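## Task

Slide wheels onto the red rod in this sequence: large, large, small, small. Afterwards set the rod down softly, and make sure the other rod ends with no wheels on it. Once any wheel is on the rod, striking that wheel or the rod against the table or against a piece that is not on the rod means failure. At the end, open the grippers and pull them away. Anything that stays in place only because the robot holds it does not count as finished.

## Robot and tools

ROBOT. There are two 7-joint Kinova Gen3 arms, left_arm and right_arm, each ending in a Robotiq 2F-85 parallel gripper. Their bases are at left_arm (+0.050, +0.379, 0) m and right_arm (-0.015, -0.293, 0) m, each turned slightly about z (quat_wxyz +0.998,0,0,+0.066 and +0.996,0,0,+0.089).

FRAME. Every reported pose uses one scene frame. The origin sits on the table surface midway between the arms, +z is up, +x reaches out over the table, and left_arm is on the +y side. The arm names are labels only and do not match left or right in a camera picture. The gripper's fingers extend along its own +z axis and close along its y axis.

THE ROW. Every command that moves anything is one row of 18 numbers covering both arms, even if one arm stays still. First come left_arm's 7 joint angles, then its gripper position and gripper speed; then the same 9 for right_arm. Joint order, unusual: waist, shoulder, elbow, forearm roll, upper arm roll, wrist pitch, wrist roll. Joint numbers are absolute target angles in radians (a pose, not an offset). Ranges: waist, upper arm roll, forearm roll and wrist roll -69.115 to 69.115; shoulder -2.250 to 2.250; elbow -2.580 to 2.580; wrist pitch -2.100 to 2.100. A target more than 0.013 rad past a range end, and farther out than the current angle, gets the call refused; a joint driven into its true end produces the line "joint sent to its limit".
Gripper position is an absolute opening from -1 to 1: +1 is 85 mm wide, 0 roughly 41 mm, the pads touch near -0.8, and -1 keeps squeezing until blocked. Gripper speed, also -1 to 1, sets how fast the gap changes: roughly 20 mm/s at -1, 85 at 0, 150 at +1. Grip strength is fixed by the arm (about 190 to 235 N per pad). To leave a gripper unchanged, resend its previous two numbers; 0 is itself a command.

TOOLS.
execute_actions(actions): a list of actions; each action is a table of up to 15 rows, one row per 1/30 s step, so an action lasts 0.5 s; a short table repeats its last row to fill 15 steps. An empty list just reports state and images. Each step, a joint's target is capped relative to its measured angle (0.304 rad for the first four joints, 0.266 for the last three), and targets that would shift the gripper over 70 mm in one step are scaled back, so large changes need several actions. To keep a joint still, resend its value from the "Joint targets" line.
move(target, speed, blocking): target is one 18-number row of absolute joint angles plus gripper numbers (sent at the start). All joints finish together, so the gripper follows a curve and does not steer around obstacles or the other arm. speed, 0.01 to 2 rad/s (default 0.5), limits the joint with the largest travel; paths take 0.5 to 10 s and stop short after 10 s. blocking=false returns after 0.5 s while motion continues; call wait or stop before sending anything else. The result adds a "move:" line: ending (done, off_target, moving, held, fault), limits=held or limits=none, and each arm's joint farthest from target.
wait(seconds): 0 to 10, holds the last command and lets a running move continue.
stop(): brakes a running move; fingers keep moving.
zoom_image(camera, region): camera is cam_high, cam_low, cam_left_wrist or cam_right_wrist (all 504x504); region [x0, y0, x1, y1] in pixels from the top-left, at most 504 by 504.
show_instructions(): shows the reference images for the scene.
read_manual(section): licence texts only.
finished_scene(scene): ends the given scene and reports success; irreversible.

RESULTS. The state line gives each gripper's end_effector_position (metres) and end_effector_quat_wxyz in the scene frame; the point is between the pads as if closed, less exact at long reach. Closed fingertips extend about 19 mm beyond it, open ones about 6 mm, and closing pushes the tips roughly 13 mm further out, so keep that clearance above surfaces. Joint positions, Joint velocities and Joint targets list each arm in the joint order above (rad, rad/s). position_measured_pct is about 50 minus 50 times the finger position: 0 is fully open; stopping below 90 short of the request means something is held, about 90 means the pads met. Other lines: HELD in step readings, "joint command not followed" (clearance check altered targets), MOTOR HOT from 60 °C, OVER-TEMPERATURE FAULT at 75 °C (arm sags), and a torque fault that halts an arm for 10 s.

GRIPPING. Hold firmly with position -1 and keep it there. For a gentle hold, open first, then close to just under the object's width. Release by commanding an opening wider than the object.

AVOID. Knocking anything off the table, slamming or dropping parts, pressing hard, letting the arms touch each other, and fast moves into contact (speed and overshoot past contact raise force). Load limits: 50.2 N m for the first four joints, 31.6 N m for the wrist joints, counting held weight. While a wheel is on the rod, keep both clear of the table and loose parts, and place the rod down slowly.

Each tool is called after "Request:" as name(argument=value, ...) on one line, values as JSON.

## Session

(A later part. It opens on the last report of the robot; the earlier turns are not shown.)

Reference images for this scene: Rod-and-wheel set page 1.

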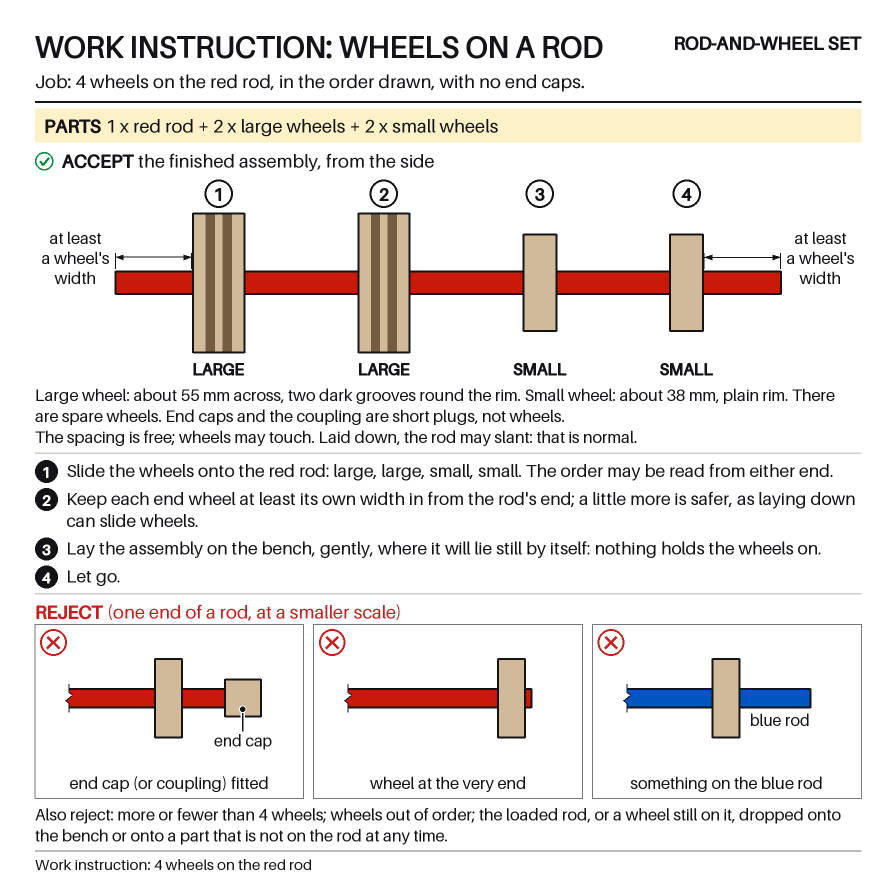

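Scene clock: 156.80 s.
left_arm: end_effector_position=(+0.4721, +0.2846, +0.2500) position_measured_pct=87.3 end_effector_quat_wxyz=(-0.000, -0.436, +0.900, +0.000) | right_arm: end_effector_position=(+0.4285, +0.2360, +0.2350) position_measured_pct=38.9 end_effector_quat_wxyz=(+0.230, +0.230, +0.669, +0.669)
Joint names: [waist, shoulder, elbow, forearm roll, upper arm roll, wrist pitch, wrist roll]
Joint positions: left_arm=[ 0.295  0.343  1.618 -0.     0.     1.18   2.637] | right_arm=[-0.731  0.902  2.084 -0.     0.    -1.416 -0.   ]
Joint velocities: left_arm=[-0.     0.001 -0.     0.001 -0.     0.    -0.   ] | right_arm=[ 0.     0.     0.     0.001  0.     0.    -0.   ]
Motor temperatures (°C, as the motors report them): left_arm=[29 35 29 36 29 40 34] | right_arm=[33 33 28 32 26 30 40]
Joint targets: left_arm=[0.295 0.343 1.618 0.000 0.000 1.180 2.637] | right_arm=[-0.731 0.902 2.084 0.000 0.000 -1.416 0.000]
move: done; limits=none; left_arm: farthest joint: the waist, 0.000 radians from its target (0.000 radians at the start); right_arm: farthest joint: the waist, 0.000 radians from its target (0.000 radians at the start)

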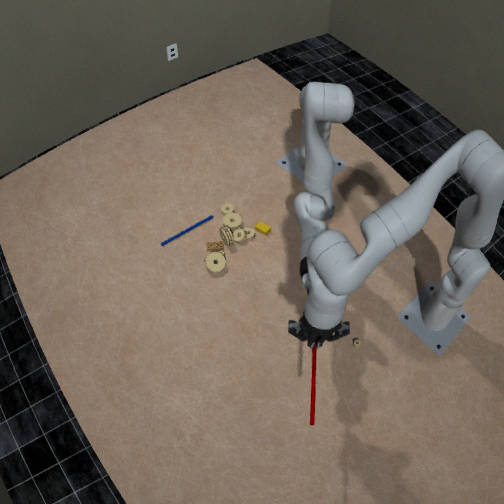

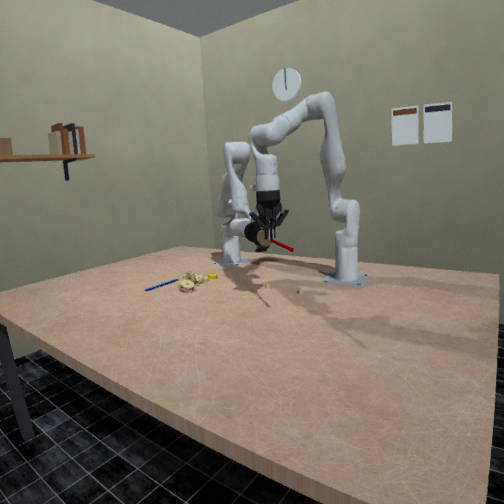

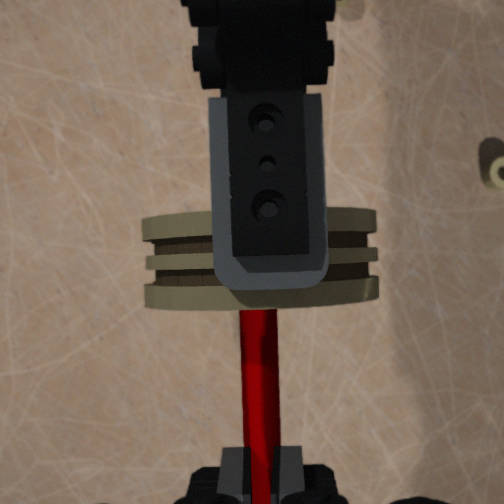

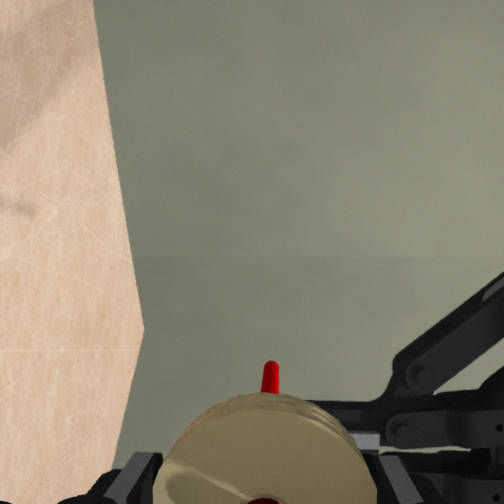

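Request:
move(target=[0.2954,0.3431,1.6184,0,0,1.1801,2.6367,-1,0, -0.7305,0.9135,2.0113,0,0,-1.3540,0,-1,0], speed=0.06)

Request:
move(target=[0.2954,0.3431,1.6184,0,0,1.1801,2.6367,-1,0, -0.7305,0.9135,2.0113,0,0,-1.3540,0,0.2,-0.5])

Request:
move(target=[0.2954,0.3431,1.6184,0,0,1.1801,2.6367,-1,0, -0.7305,0.9135,2.0113,0,0,-1.3540,0,0.8,0])

Request:
move(target=[0.2954,0.3431,1.6184,0,0,1.1801,2.6367,-1,0, -0.7305,0.895,2.32,0,0,-1.645,0,0.8,0], speed=0.3)

Scene clock: 163.17 s.
left_arm: end_effector_position=(+0.4721, +0.2846, +0.2500) position_measured_pct=87.3 end_effector_quat_wxyz=(-0.000, -0.436, +0.900, +0.000) | right_arm: end_effector_position=(+0.4420, +0.2534, +0.2349) position_measured_pct=38.9 end_effector_quat_wxyz=(+0.230, +0.230, +0.669, +0.669)
Joint names: [waist, shoulder, elbow, forearm roll, upper arm roll, wrist pitch, wrist roll]
Joint positions: left_arm=[0.295 0.343 1.618 0.    0.    1.18  2.637] | right_arm=[-0.731  0.913  2.011 -0.     0.    -1.354 -0.   ]
Joint velocities: left_arm=[-0.001 -0.    -0.     0.001  0.    -0.001 -0.   ] | right_arm=[-0.     0.001 -0.     0.    -0.     0.     0.   ]
Motor temperatures (°C, as the motors report them): left_arm=[29 35 29 36 29 40 34] | right_arm=[33 33 28 32 26 30 40]
Joint targets: left_arm=[0.295 0.343 1.618 0.000 0.000 1.180 2.637] | right_arm=[-0.731 0.914 2.011 0.000 0.000 -1.354 0.000]
move: done; limits=none; left_arm: farthest joint: the waist, 0.000 radians from its target (0.000 radians at the start); right_arm: farthest joint: the waist, 0.000 radians from its target (0.000 radians at the start)

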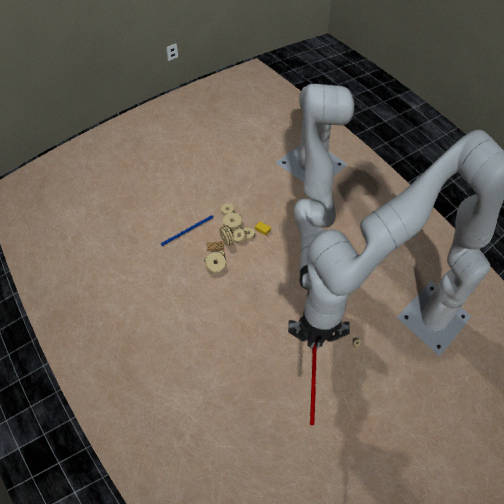

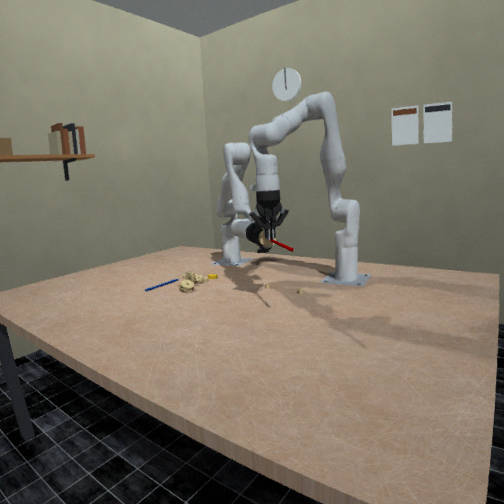

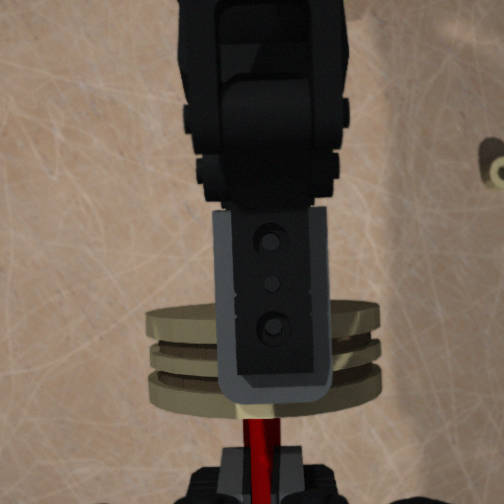

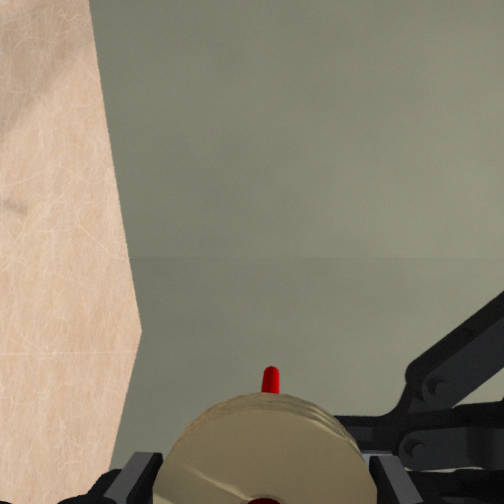

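Scene clock: 163.87 s.
left_arm: end_effector_position=(+0.4721, +0.2846, +0.2500) position_measured_pct=87.3 end_effector_quat_wxyz=(-0.000, -0.436, +0.900, +0.000) | right_arm: end_effector_position=(+0.4420, +0.2534, +0.2349) position_measured_pct=38.9 end_effector_quat_wxyz=(+0.230, +0.230, +0.669, +0.669)
Joint names: [waist, shoulder, elbow, forearm roll, upper arm roll, wrist pitch, wrist roll]
Joint positions: left_arm=[0.295 0.343 1.618 0.    0.    1.18  2.637] | right_arm=[-0.73   0.913  2.011 -0.     0.    -1.354 -0.   ]
Joint velocities: left_arm=[-0.    -0.001 -0.     0.     0.     0.    -0.   ] | right_arm=[-0.001 -0.     0.     0.     0.    -0.     0.   ]
Motor temperatures (°C, as the motors report them): left_arm=[29 35 29 36 29 40 34] | right_arm=[33 33 28 32 26 30 40]
Joint targets: left_arm=[0.295 0.343 1.618 0.000 0.000 1.180 2.637] | right_arm=[-0.731 0.914 2.011 0.000 0.000 -1.354 0.000]
move: done; limits=none; left_arm: farthest joint: the waist, 0.000 radians from its target (0.000 radians at the start); right_arm: farthest joint: the waist, 0.000 radians from its target (0.000 radians at the start)

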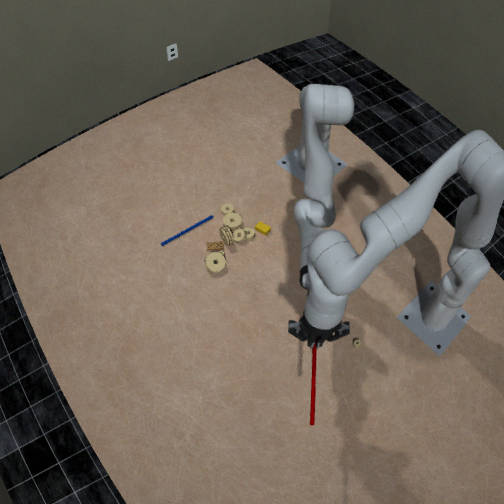

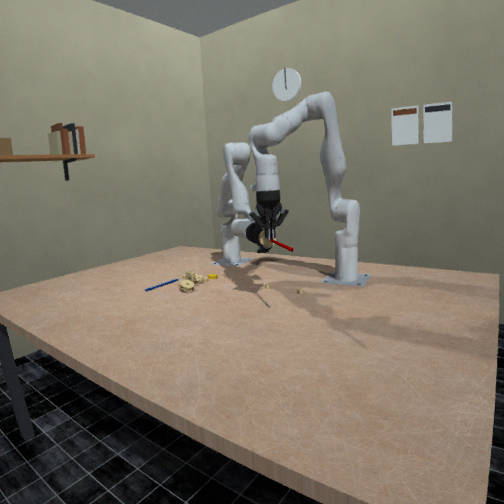

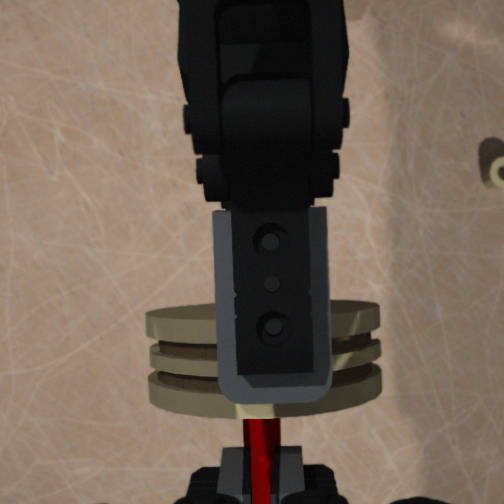

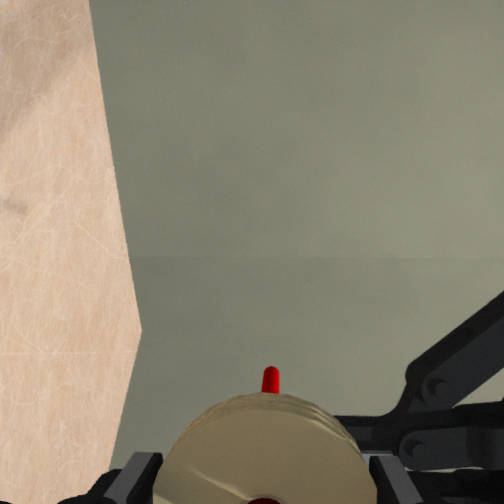

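Scene clock: 164.57 s.
left_arm: end_effector_position=(+0.4721, +0.2846, +0.2499) position_measured_pct=87.3 end_effector_quat_wxyz=(-0.000, -0.436, +0.900, +0.000) | right_arm: end_effector_position=(+0.4420, +0.2534, +0.2349) position_measured_pct=9.9 end_effector_quat_wxyz=(+0.230, +0.230, +0.669, +0.669)
Joint names: [waist, shoulder, elbow, forearm roll, upper arm roll, wrist pitch, wrist roll]
Joint positions: left_arm=[ 0.295  0.343  1.619 -0.    -0.     1.18   2.637] | right_arm=[-0.73   0.913  2.011 -0.     0.    -1.354 -0.   ]
Joint velocities: left_arm=[-0.001 -0.001  0.    -0.    -0.    -0.     0.   ] | right_arm=[ 0.    -0.     0.002 -0.    -0.     0.     0.   ]
Motor temperatures (°C, as the motors report them): left_arm=[29 35 29 36 29 40 34] | right_arm=[33 33 28 32 26 30 40]
Joint targets: left_arm=[0.295 0.343 1.618 0.000 0.000 1.180 2.637] | right_arm=[-0.731 0.914 2.011 0.000 0.000 -1.354 0.000]
move: done; limits=none; left_arm: farthest joint: the waist, 0.000 radians from its target (0.000 radians at the start); right_arm: farthest joint: the waist, 0.000 radians from its target (0.000 radians at the start)

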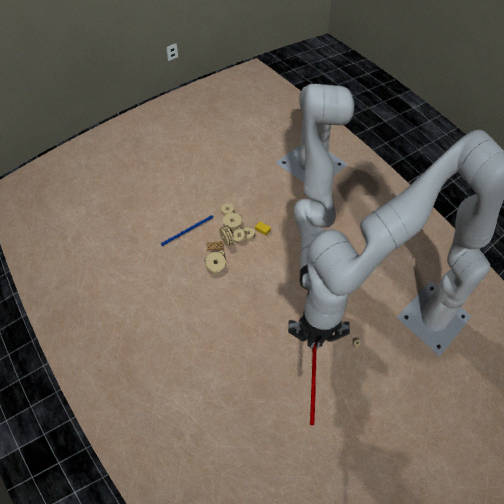

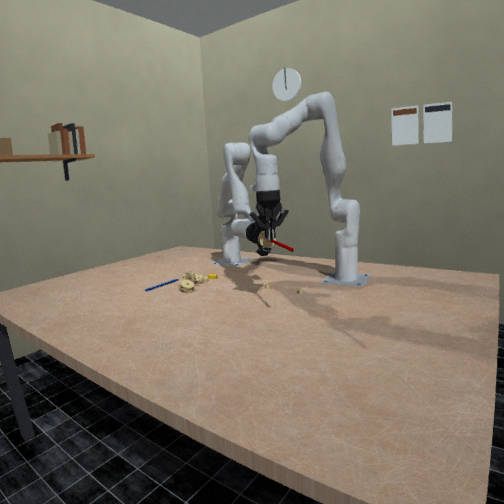

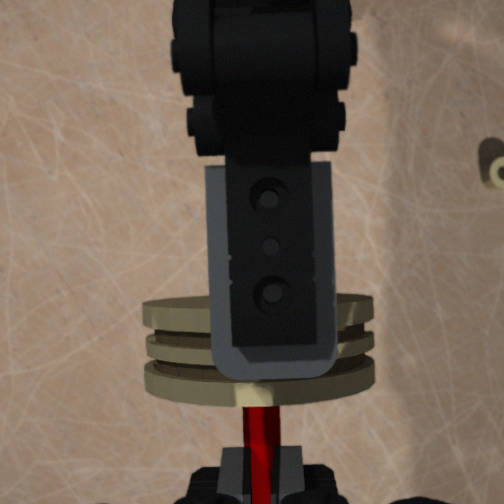

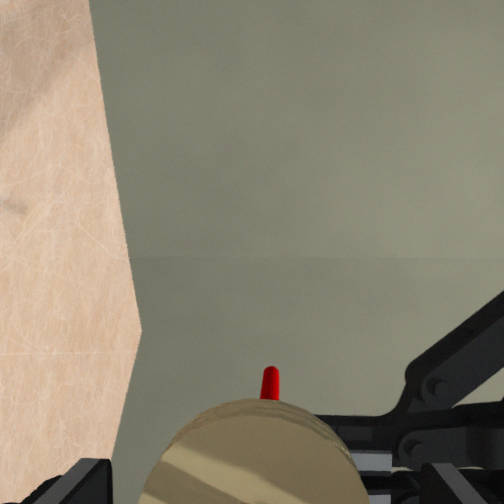

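Scene clock: 166.00 s.
left_arm: end_effector_position=(+0.4721, +0.2846, +0.2499) position_measured_pct=87.3 end_effector_quat_wxyz=(-0.000, -0.436, +0.900, +0.000) | right_arm: end_effector_position=(+0.3834, +0.1780, +0.2347) position_measured_pct=9.9 end_effector_quat_wxyz=(+0.230, +0.230, +0.669, +0.669)
Joint names: [waist, shoulder, elbow, forearm roll, upper arm roll, wrist pitch, wrist roll]
Joint positions: left_arm=[ 0.295  0.343  1.619 -0.    -0.     1.18   2.637] | right_arm=[-0.73   0.895  2.32   0.    -0.    -1.645  0.   ]
Joint velocities: left_arm=[-0.    -0.     0.     0.001 -0.    -0.    -0.   ] | right_arm=[-0.    -0.     0.001 -0.     0.    -0.    -0.   ]
Motor temperatures (°C, as the motors report them): left_arm=[29 35 29 36 29 40 34] | right_arm=[33 33 28 32 26 30 40]
Joint targets: left_arm=[0.295 0.343 1.618 0.000 0.000 1.180 2.637] | right_arm=[-0.731 0.895 2.320 0.000 0.000 -1.645 0.000]
move: done; limits=none; left_arm: farthest joint: the waist, 0.000 radians from its target (0.000 radians at the start); right_arm: farthest joint: the waist, 0.000 radians from its target (0.000 radians at the start)

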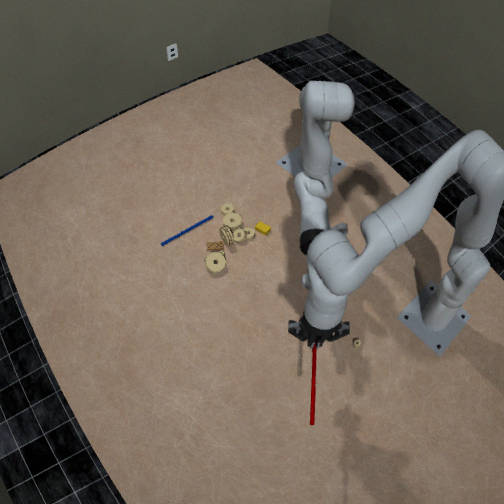

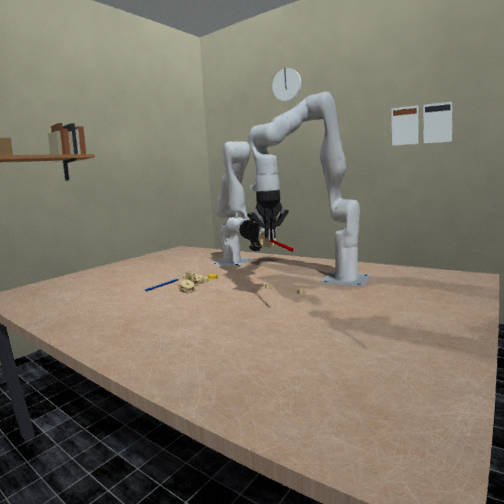

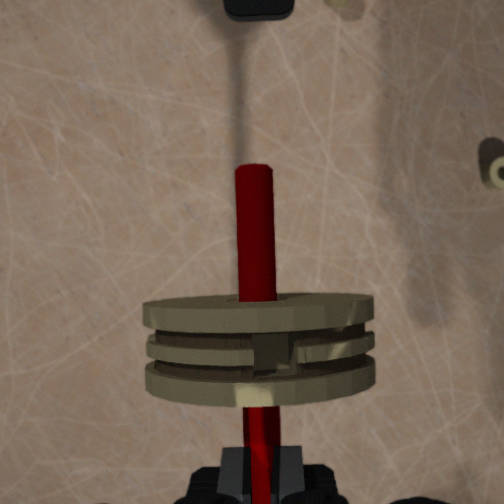

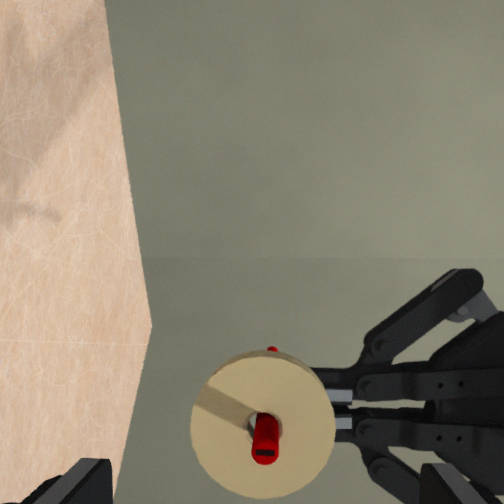

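Request:
move(target=[0.1067,0.4628,1.432,0,0,1.2468,-0.691,-1,0, -0.0687,0.4023,2.0403,0,0,0.699,-0.563,0.5,0], speed=0.9)

Scene clock: 189.63 s.
left_arm: end_effector_position=(+0.5359, +0.3669, +0.2498) position_measured_pct=87.3 end_effector_quat_wxyz=(-0.000, +0.899, +0.437, -0.000) | right_arm: end_effector_position=(+0.3469, -0.2273, +0.1200) position_measured_pct=25.0 end_effector_quat_wxyz=(-0.000, +0.809, +0.587, -0.000)
Joint names: [waist, shoulder, elbow, forearm roll, upper arm roll, wrist pitch, wrist roll]
Joint positions: left_arm=[ 0.107  0.463  1.432  0.    -0.     1.247 -0.691] | right_arm=[-0.069  0.402  2.04   0.     0.     0.699 -0.563]
Joint velocities: left_arm=[-0.001 -0.    -0.    -0.     0.     0.001  0.   ] | right_arm=[ 0.003 -0.001  0.    -0.    -0.     0.    -0.   ]
Motor temperatures (°C, as the motors report them): left_arm=[29 35 29 36 29 40 34] | right_arm=[33 33 28 32 26 30 40]
Joint targets: left_arm=[0.107 0.463 1.432 0.000 0.000 1.247 -0.691] | right_arm=[-0.069 0.402 2.040 0.000 0.000 0.699 -0.563]
move: done; limits=none; left_arm: farthest joint: the waist, 0.000 radians from its target (0.189 radians at the start); right_arm: farthest joint: the waist, 0.000 radians from its target (0.662 radians at the start)

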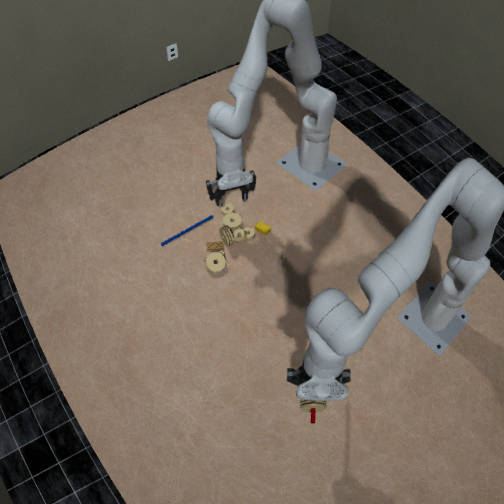

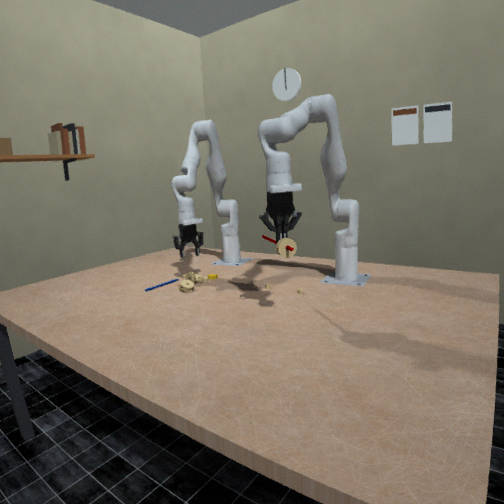

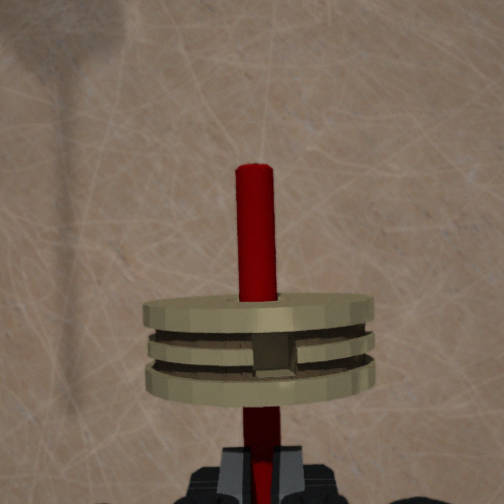

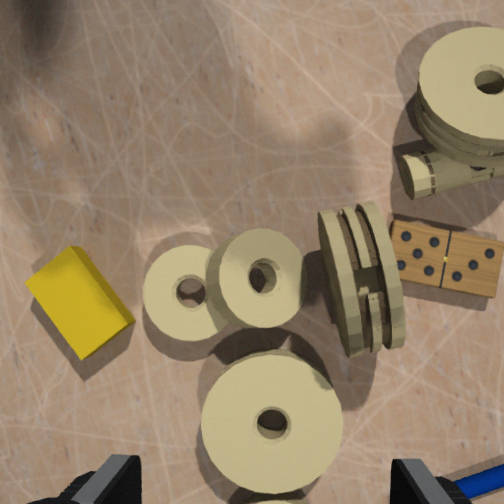

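Request:
move(target=[0.1067,0.4628,1.432,0,0,1.2468,-0.691,-1,0, -0.0687,0.6367,2.124,0,0,0.3809,-0.563,0.55,0], speed=0.3)

Request:
move(target=[0.1067,0.4628,1.432,0,0,1.2468,-0.691,-1,0, -0.0687,0.6367,2.124,0,0,0.3809,-0.563,-1,0])

Request:
move(target=[0.1067,0.4628,1.432,0,0,1.2468,-0.691,-1,0, -0.0687,0.4023,2.0403,0,0,0.699,-0.563,-1,0], speed=0.5)

Request:
move(target=[0.1067,0.4628,1.432,0,0,1.2468,-0.691,-1,0, -0.7305,0.895,2.32,0,0,-1.645,0,-1,0], speed=1.0)

Scene clock: 194.47 s.
left_arm: end_effector_position=(+0.5359, +0.3669, +0.2498) position_measured_pct=87.3 end_effector_quat_wxyz=(-0.000, +0.899, +0.438, -0.000) | right_arm: end_effector_position=(+0.3470, -0.2274, +0.0201) position_measured_pct=22.2 end_effector_quat_wxyz=(+0.000, +0.809, +0.587, +0.000)
Joint names: [waist, shoulder, elbow, forearm roll, upper arm roll, wrist pitch, wrist roll]
Joint positions: left_arm=[ 0.107  0.463  1.432  0.     0.     1.247 -0.691] | right_arm=[-0.069  0.636  2.124  0.    -0.     0.381 -0.563]
Joint velocities: left_arm=[-0.     0.    -0.    -0.001 -0.     0.    -0.   ] | right_arm=[-0.     0.003 -0.001  0.    -0.    -0.     0.   ]
Motor temperatures (°C, as the motors report them): left_arm=[29 35 29 36 29 40 34] | right_arm=[33 33 28 32 26 30 40]
Joint targets: left_arm=[0.107 0.463 1.432 0.000 0.000 1.247 -0.691] | right_arm=[-0.069 0.637 2.124 0.000 0.000 0.381 -0.563]
move: done; limits=none; left_arm: farthest joint: the waist, 0.000 radians from its target (0.000 radians at the start); right_arm: farthest joint: the waist, 0.000 radians from its target (0.000 radians at the start)

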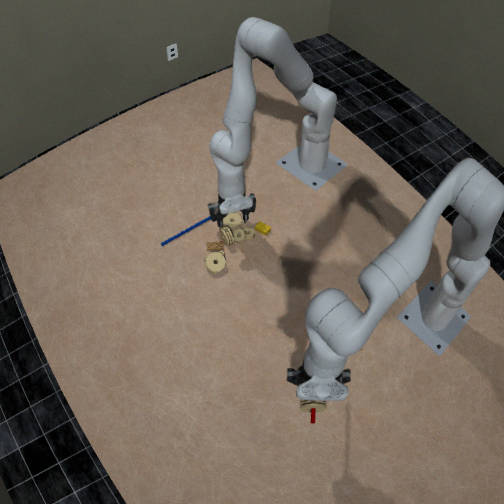

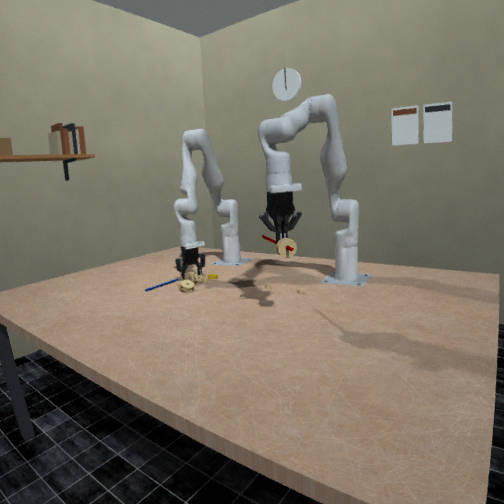

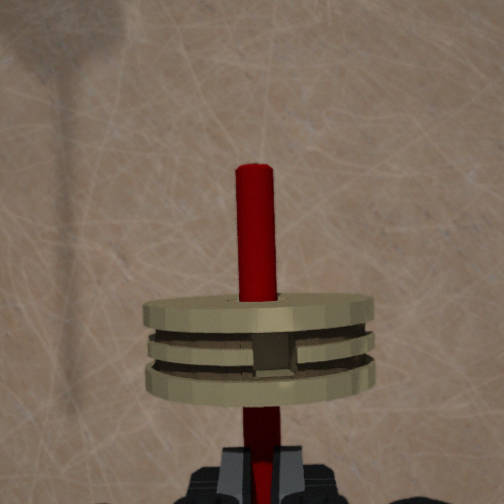

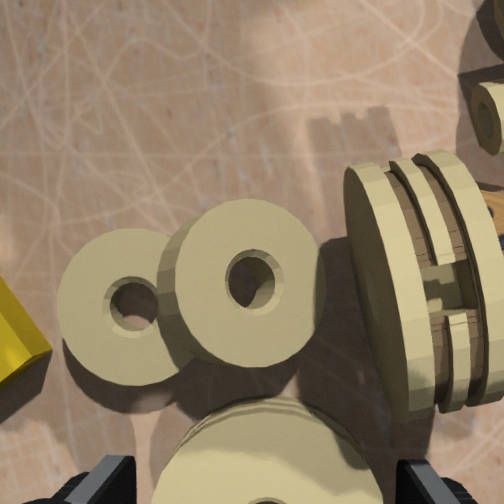

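Scene clock: 195.17 s.
left_arm: end_effector_position=(+0.5359, +0.3669, +0.2498) position_measured_pct=87.3 end_effector_quat_wxyz=(-0.000, +0.899, +0.438, -0.000) | right_arm: end_effector_position=(+0.3471, -0.2274, +0.0213) position_measured_pct=38.5 end_effector_quat_wxyz=(+0.000, +0.809, +0.587, +0.001)
Joint names: [waist, shoulder, elbow, forearm roll, upper arm roll, wrist pitch, wrist roll]
Joint positions: left_arm=[ 0.107  0.463  1.432  0.     0.     1.247 -0.691] | right_arm=[-0.069  0.633  2.124 -0.     0.     0.383 -0.563]
Joint velocities: left_arm=[ 0.    -0.    -0.     0.001 -0.001 -0.    -0.   ] | right_arm=[ 0.    -0.     0.001 -0.     0.    -0.     0.   ]
Motor temperatures (°C, as the motors report them): left_arm=[29 35 29 36 29 40 34] | right_arm=[33 33 28 32 26 30 40]
Joint targets: left_arm=[0.107 0.463 1.432 0.000 0.000 1.247 -0.691] | right_arm=[-0.069 0.637 2.124 0.000 0.000 0.381 -0.563]
move: done; limits=none; left_arm: farthest joint: the waist, 0.000 radians from its target (0.000 radians at the start); right_arm: farthest joint: the shoulder, 0.004 radians from its target (0.000 radians at the start)

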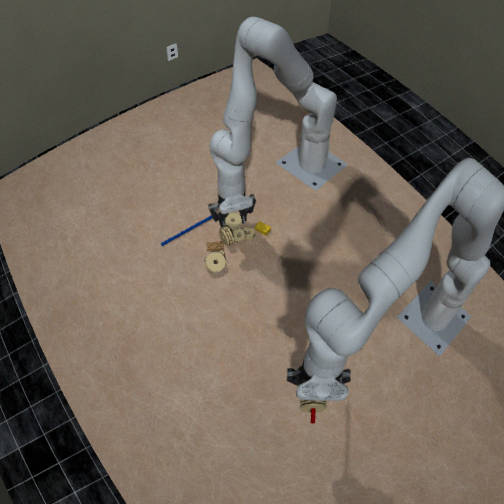

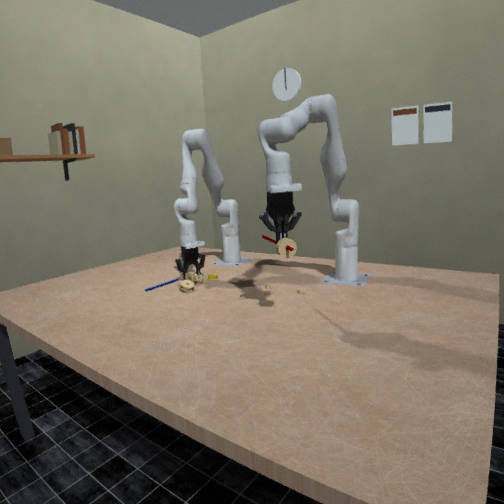

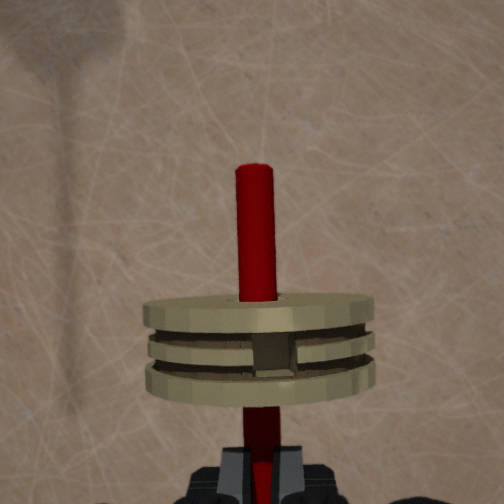

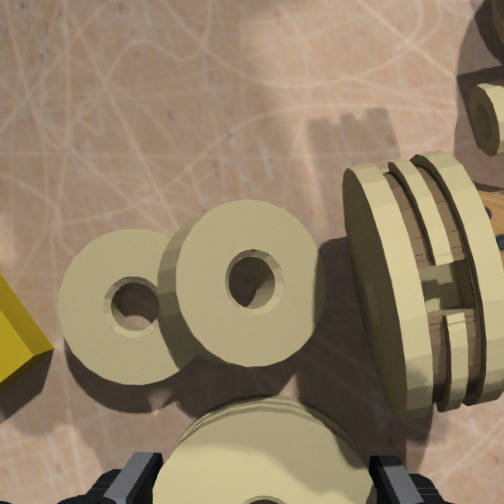

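Scene clock: 196.33 s.
left_arm: end_effector_position=(+0.5359, +0.3669, +0.2498) position_measured_pct=87.3 end_effector_quat_wxyz=(-0.000, +0.899, +0.438, -0.000) | right_arm: end_effector_position=(+0.3469, -0.2274, +0.1200) position_measured_pct=38.5 end_effector_quat_wxyz=(-0.000, +0.809, +0.587, -0.000)
Joint names: [waist, shoulder, elbow, forearm roll, upper arm roll, wrist pitch, wrist roll]
Joint positions: left_arm=[ 0.107  0.463  1.432  0.     0.     1.247 -0.691] | right_arm=[-0.069  0.403  2.04   0.     0.     0.699 -0.563]
Joint velocities: left_arm=[ 0.001 -0.    -0.    -0.001  0.     0.001  0.   ] | right_arm=[ 0.    -0.002  0.001  0.    -0.     0.     0.   ]
Motor temperatures (°C, as the motors report them): left_arm=[29 35 29 36 29 40 34] | right_arm=[33 33 28 32 26 30 40]
Joint targets: left_arm=[0.107 0.463 1.432 0.000 0.000 1.247 -0.691] | right_arm=[-0.069 0.402 2.040 0.000 0.000 0.699 -0.563]
move: done; limits=none; left_arm: farthest joint: the waist, 0.000 radians from its target (0.000 radians at the start); right_arm: farthest joint: the waist, 0.000 radians from its target (0.000 radians at the start)

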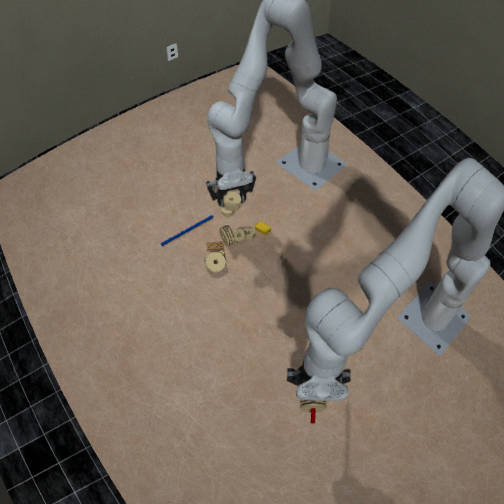

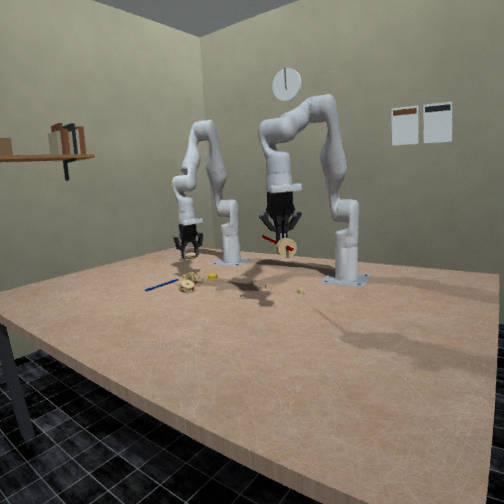

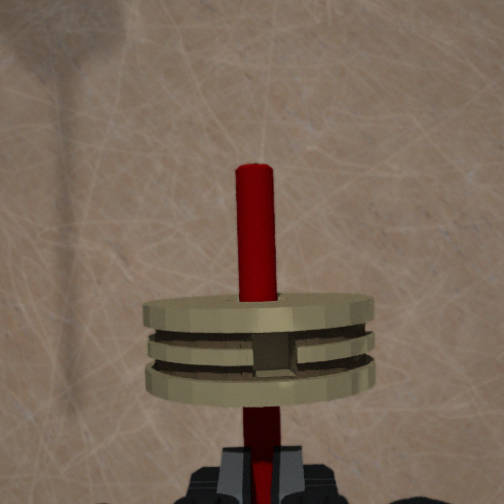

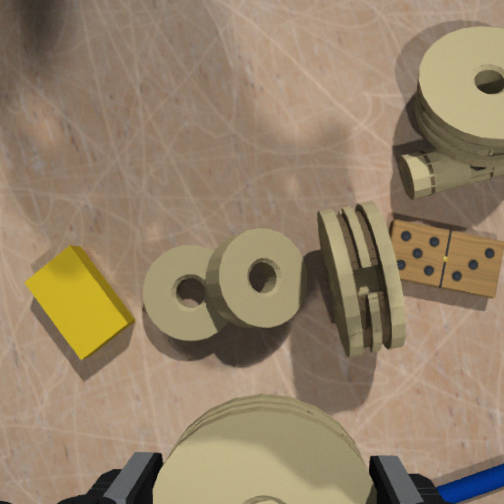

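Scene clock: 199.27 s.
left_arm: end_effector_position=(+0.5359, +0.3669, +0.2498) position_measured_pct=87.3 end_effector_quat_wxyz=(-0.000, +0.899, +0.438, -0.000) | right_arm: end_effector_position=(+0.3835, +0.1779, +0.2349) position_measured_pct=38.9 end_effector_quat_wxyz=(+0.230, +0.230, +0.668, +0.669)
Joint names: [waist, shoulder, elbow, forearm roll, upper arm roll, wrist pitch, wrist roll]
Joint positions: left_arm=[ 0.107  0.463  1.432  0.     0.     1.247 -0.691] | right_arm=[-0.73   0.895  2.32   0.    -0.    -1.645 -0.   ]
Joint velocities: left_arm=[ 0.    -0.001  0.    -0.001  0.     0.001 -0.   ] | right_arm=[-0.003  0.003  0.001  0.     0.    -0.    -0.   ]
Motor temperatures (°C, as the motors report them): left_arm=[29 35 29 36 29 40 34] | right_arm=[33 33 28 32 26 30 40]
Joint targets: left_arm=[0.107 0.463 1.432 0.000 0.000 1.247 -0.691] | right_arm=[-0.731 0.895 2.320 0.000 0.000 -1.645 -0.000]
move: done; limits=none; left_arm: farthest joint: the waist, 0.000 radians from its target (0.000 radians at the start); right_arm: farthest joint: the waist, 0.000 radians from its target (0.662 radians at the start)

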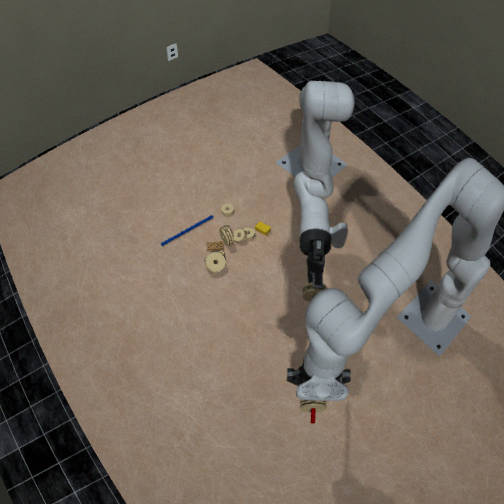

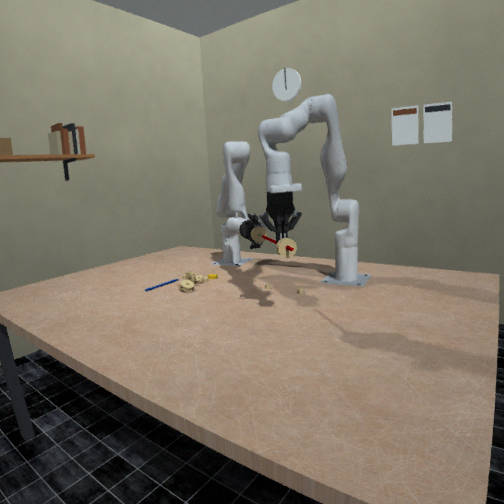

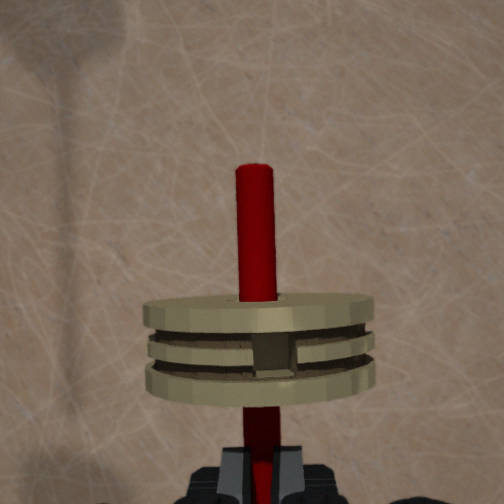

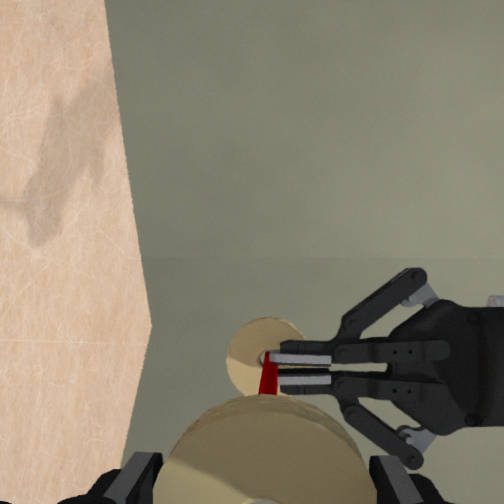

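Request:
execute_actions(actions=[])

Scene clock: 208.80 s.
left_arm: end_effector_position=(+0.5359, +0.3669, +0.2498) position_measured_pct=87.3 end_effector_quat_wxyz=(-0.000, +0.899, +0.438, -0.000) | right_arm: end_effector_position=(+0.3834, +0.1780, +0.2347) position_measured_pct=38.9 end_effector_quat_wxyz=(+0.230, +0.230, +0.669, +0.669)
Joint names: [waist, shoulder, elbow, forearm roll, upper arm roll, wrist pitch, wrist roll]
Joint positions: left_arm=[ 0.107  0.463  1.432  0.     0.     1.247 -0.691] | right_arm=[-0.73   0.895  2.32  -0.     0.    -1.645 -0.   ]
Joint velocities: left_arm=[ 0.001  0.    -0.     0.001 -0.     0.001 -0.   ] | right_arm=[-0.  0.  0. -0. -0. -0.  0.]
Motor temperatures (°C, as the motors report them): left_arm=[29 35 29 36 29 40 34] | right_arm=[33 33 28 32 26 30 40]
Joint targets: left_arm=[0.107 0.463 1.432 0.000 0.000 1.247 -0.691] | right_arm=[-0.731 0.895 2.320 0.000 0.000 -1.645 -0.000]

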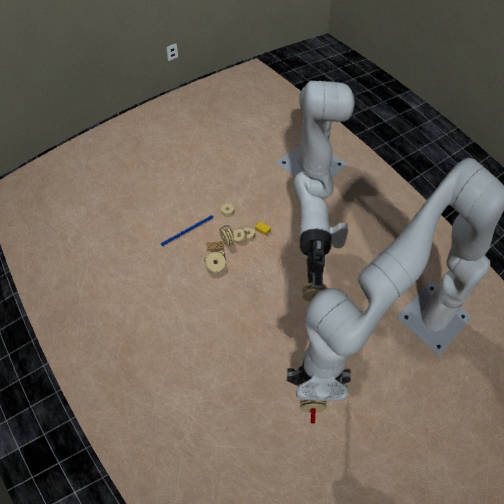

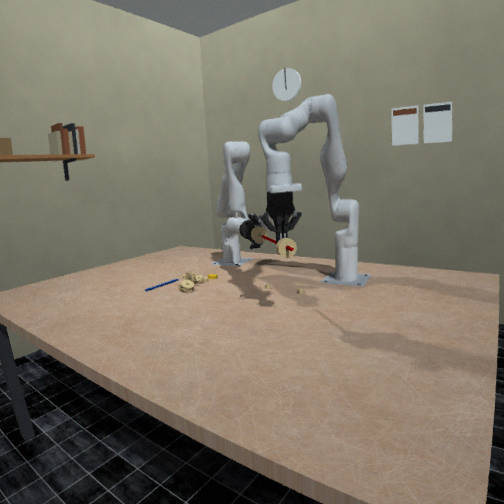

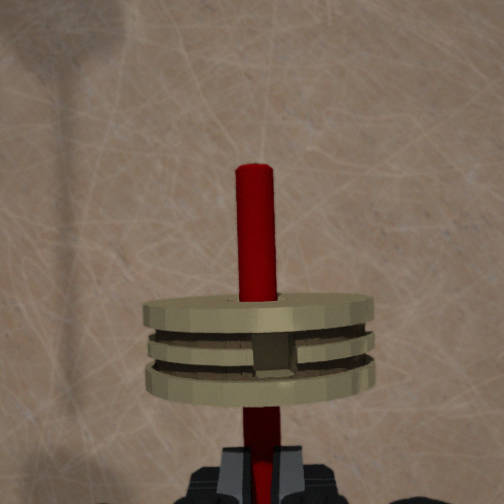

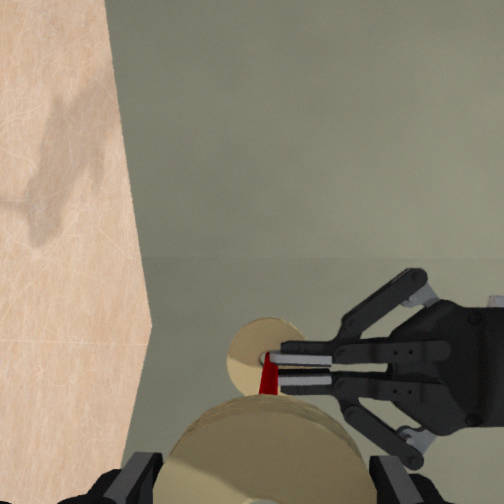

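Request:
zoom_image(camera="cam_low", region=[225, 205, 305, 265])

Request:
zoom_image(camera="cam_high", region=[270, 270, 370, 430])

Request:
zoom_image(camera="cam_right_wrist", region=[200, 320, 340, 504])

Region (225, 205, 305, 265) of cam_low's 504x504 image, scaled by 6.300, with more detail than that image has; it fills the top 378 rows of this view, and the rest is white.

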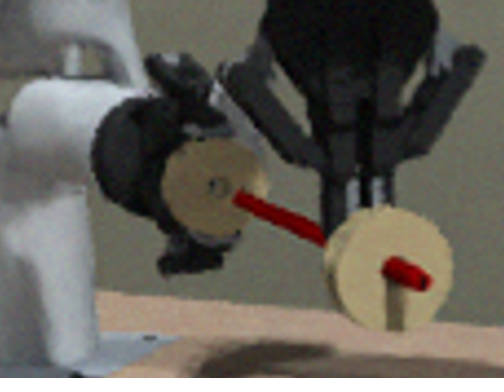

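Region (270, 270, 370, 430) of cam_high's 504x504 image, scaled by 3.150, with more detail than that image has; it fills the left 315 columns of this view, and the rest is white.

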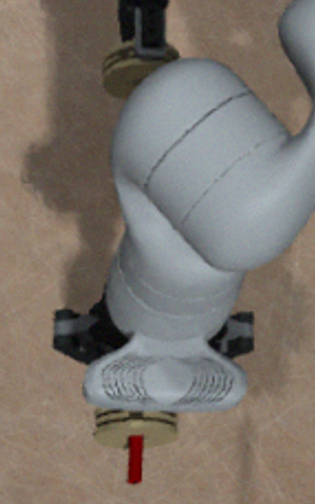

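Region (200, 320, 340, 504) of cam_right_wrist's 504x504 image, scaled by 2.739; it fills the left 383 columns of this view, and the rest is white.

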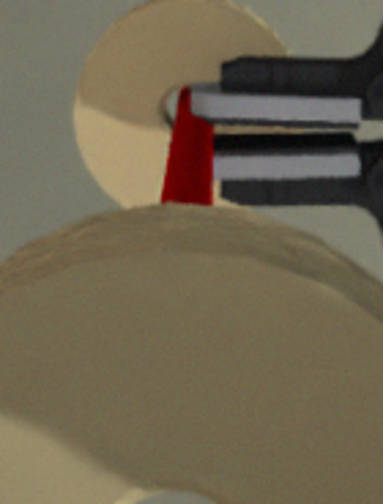

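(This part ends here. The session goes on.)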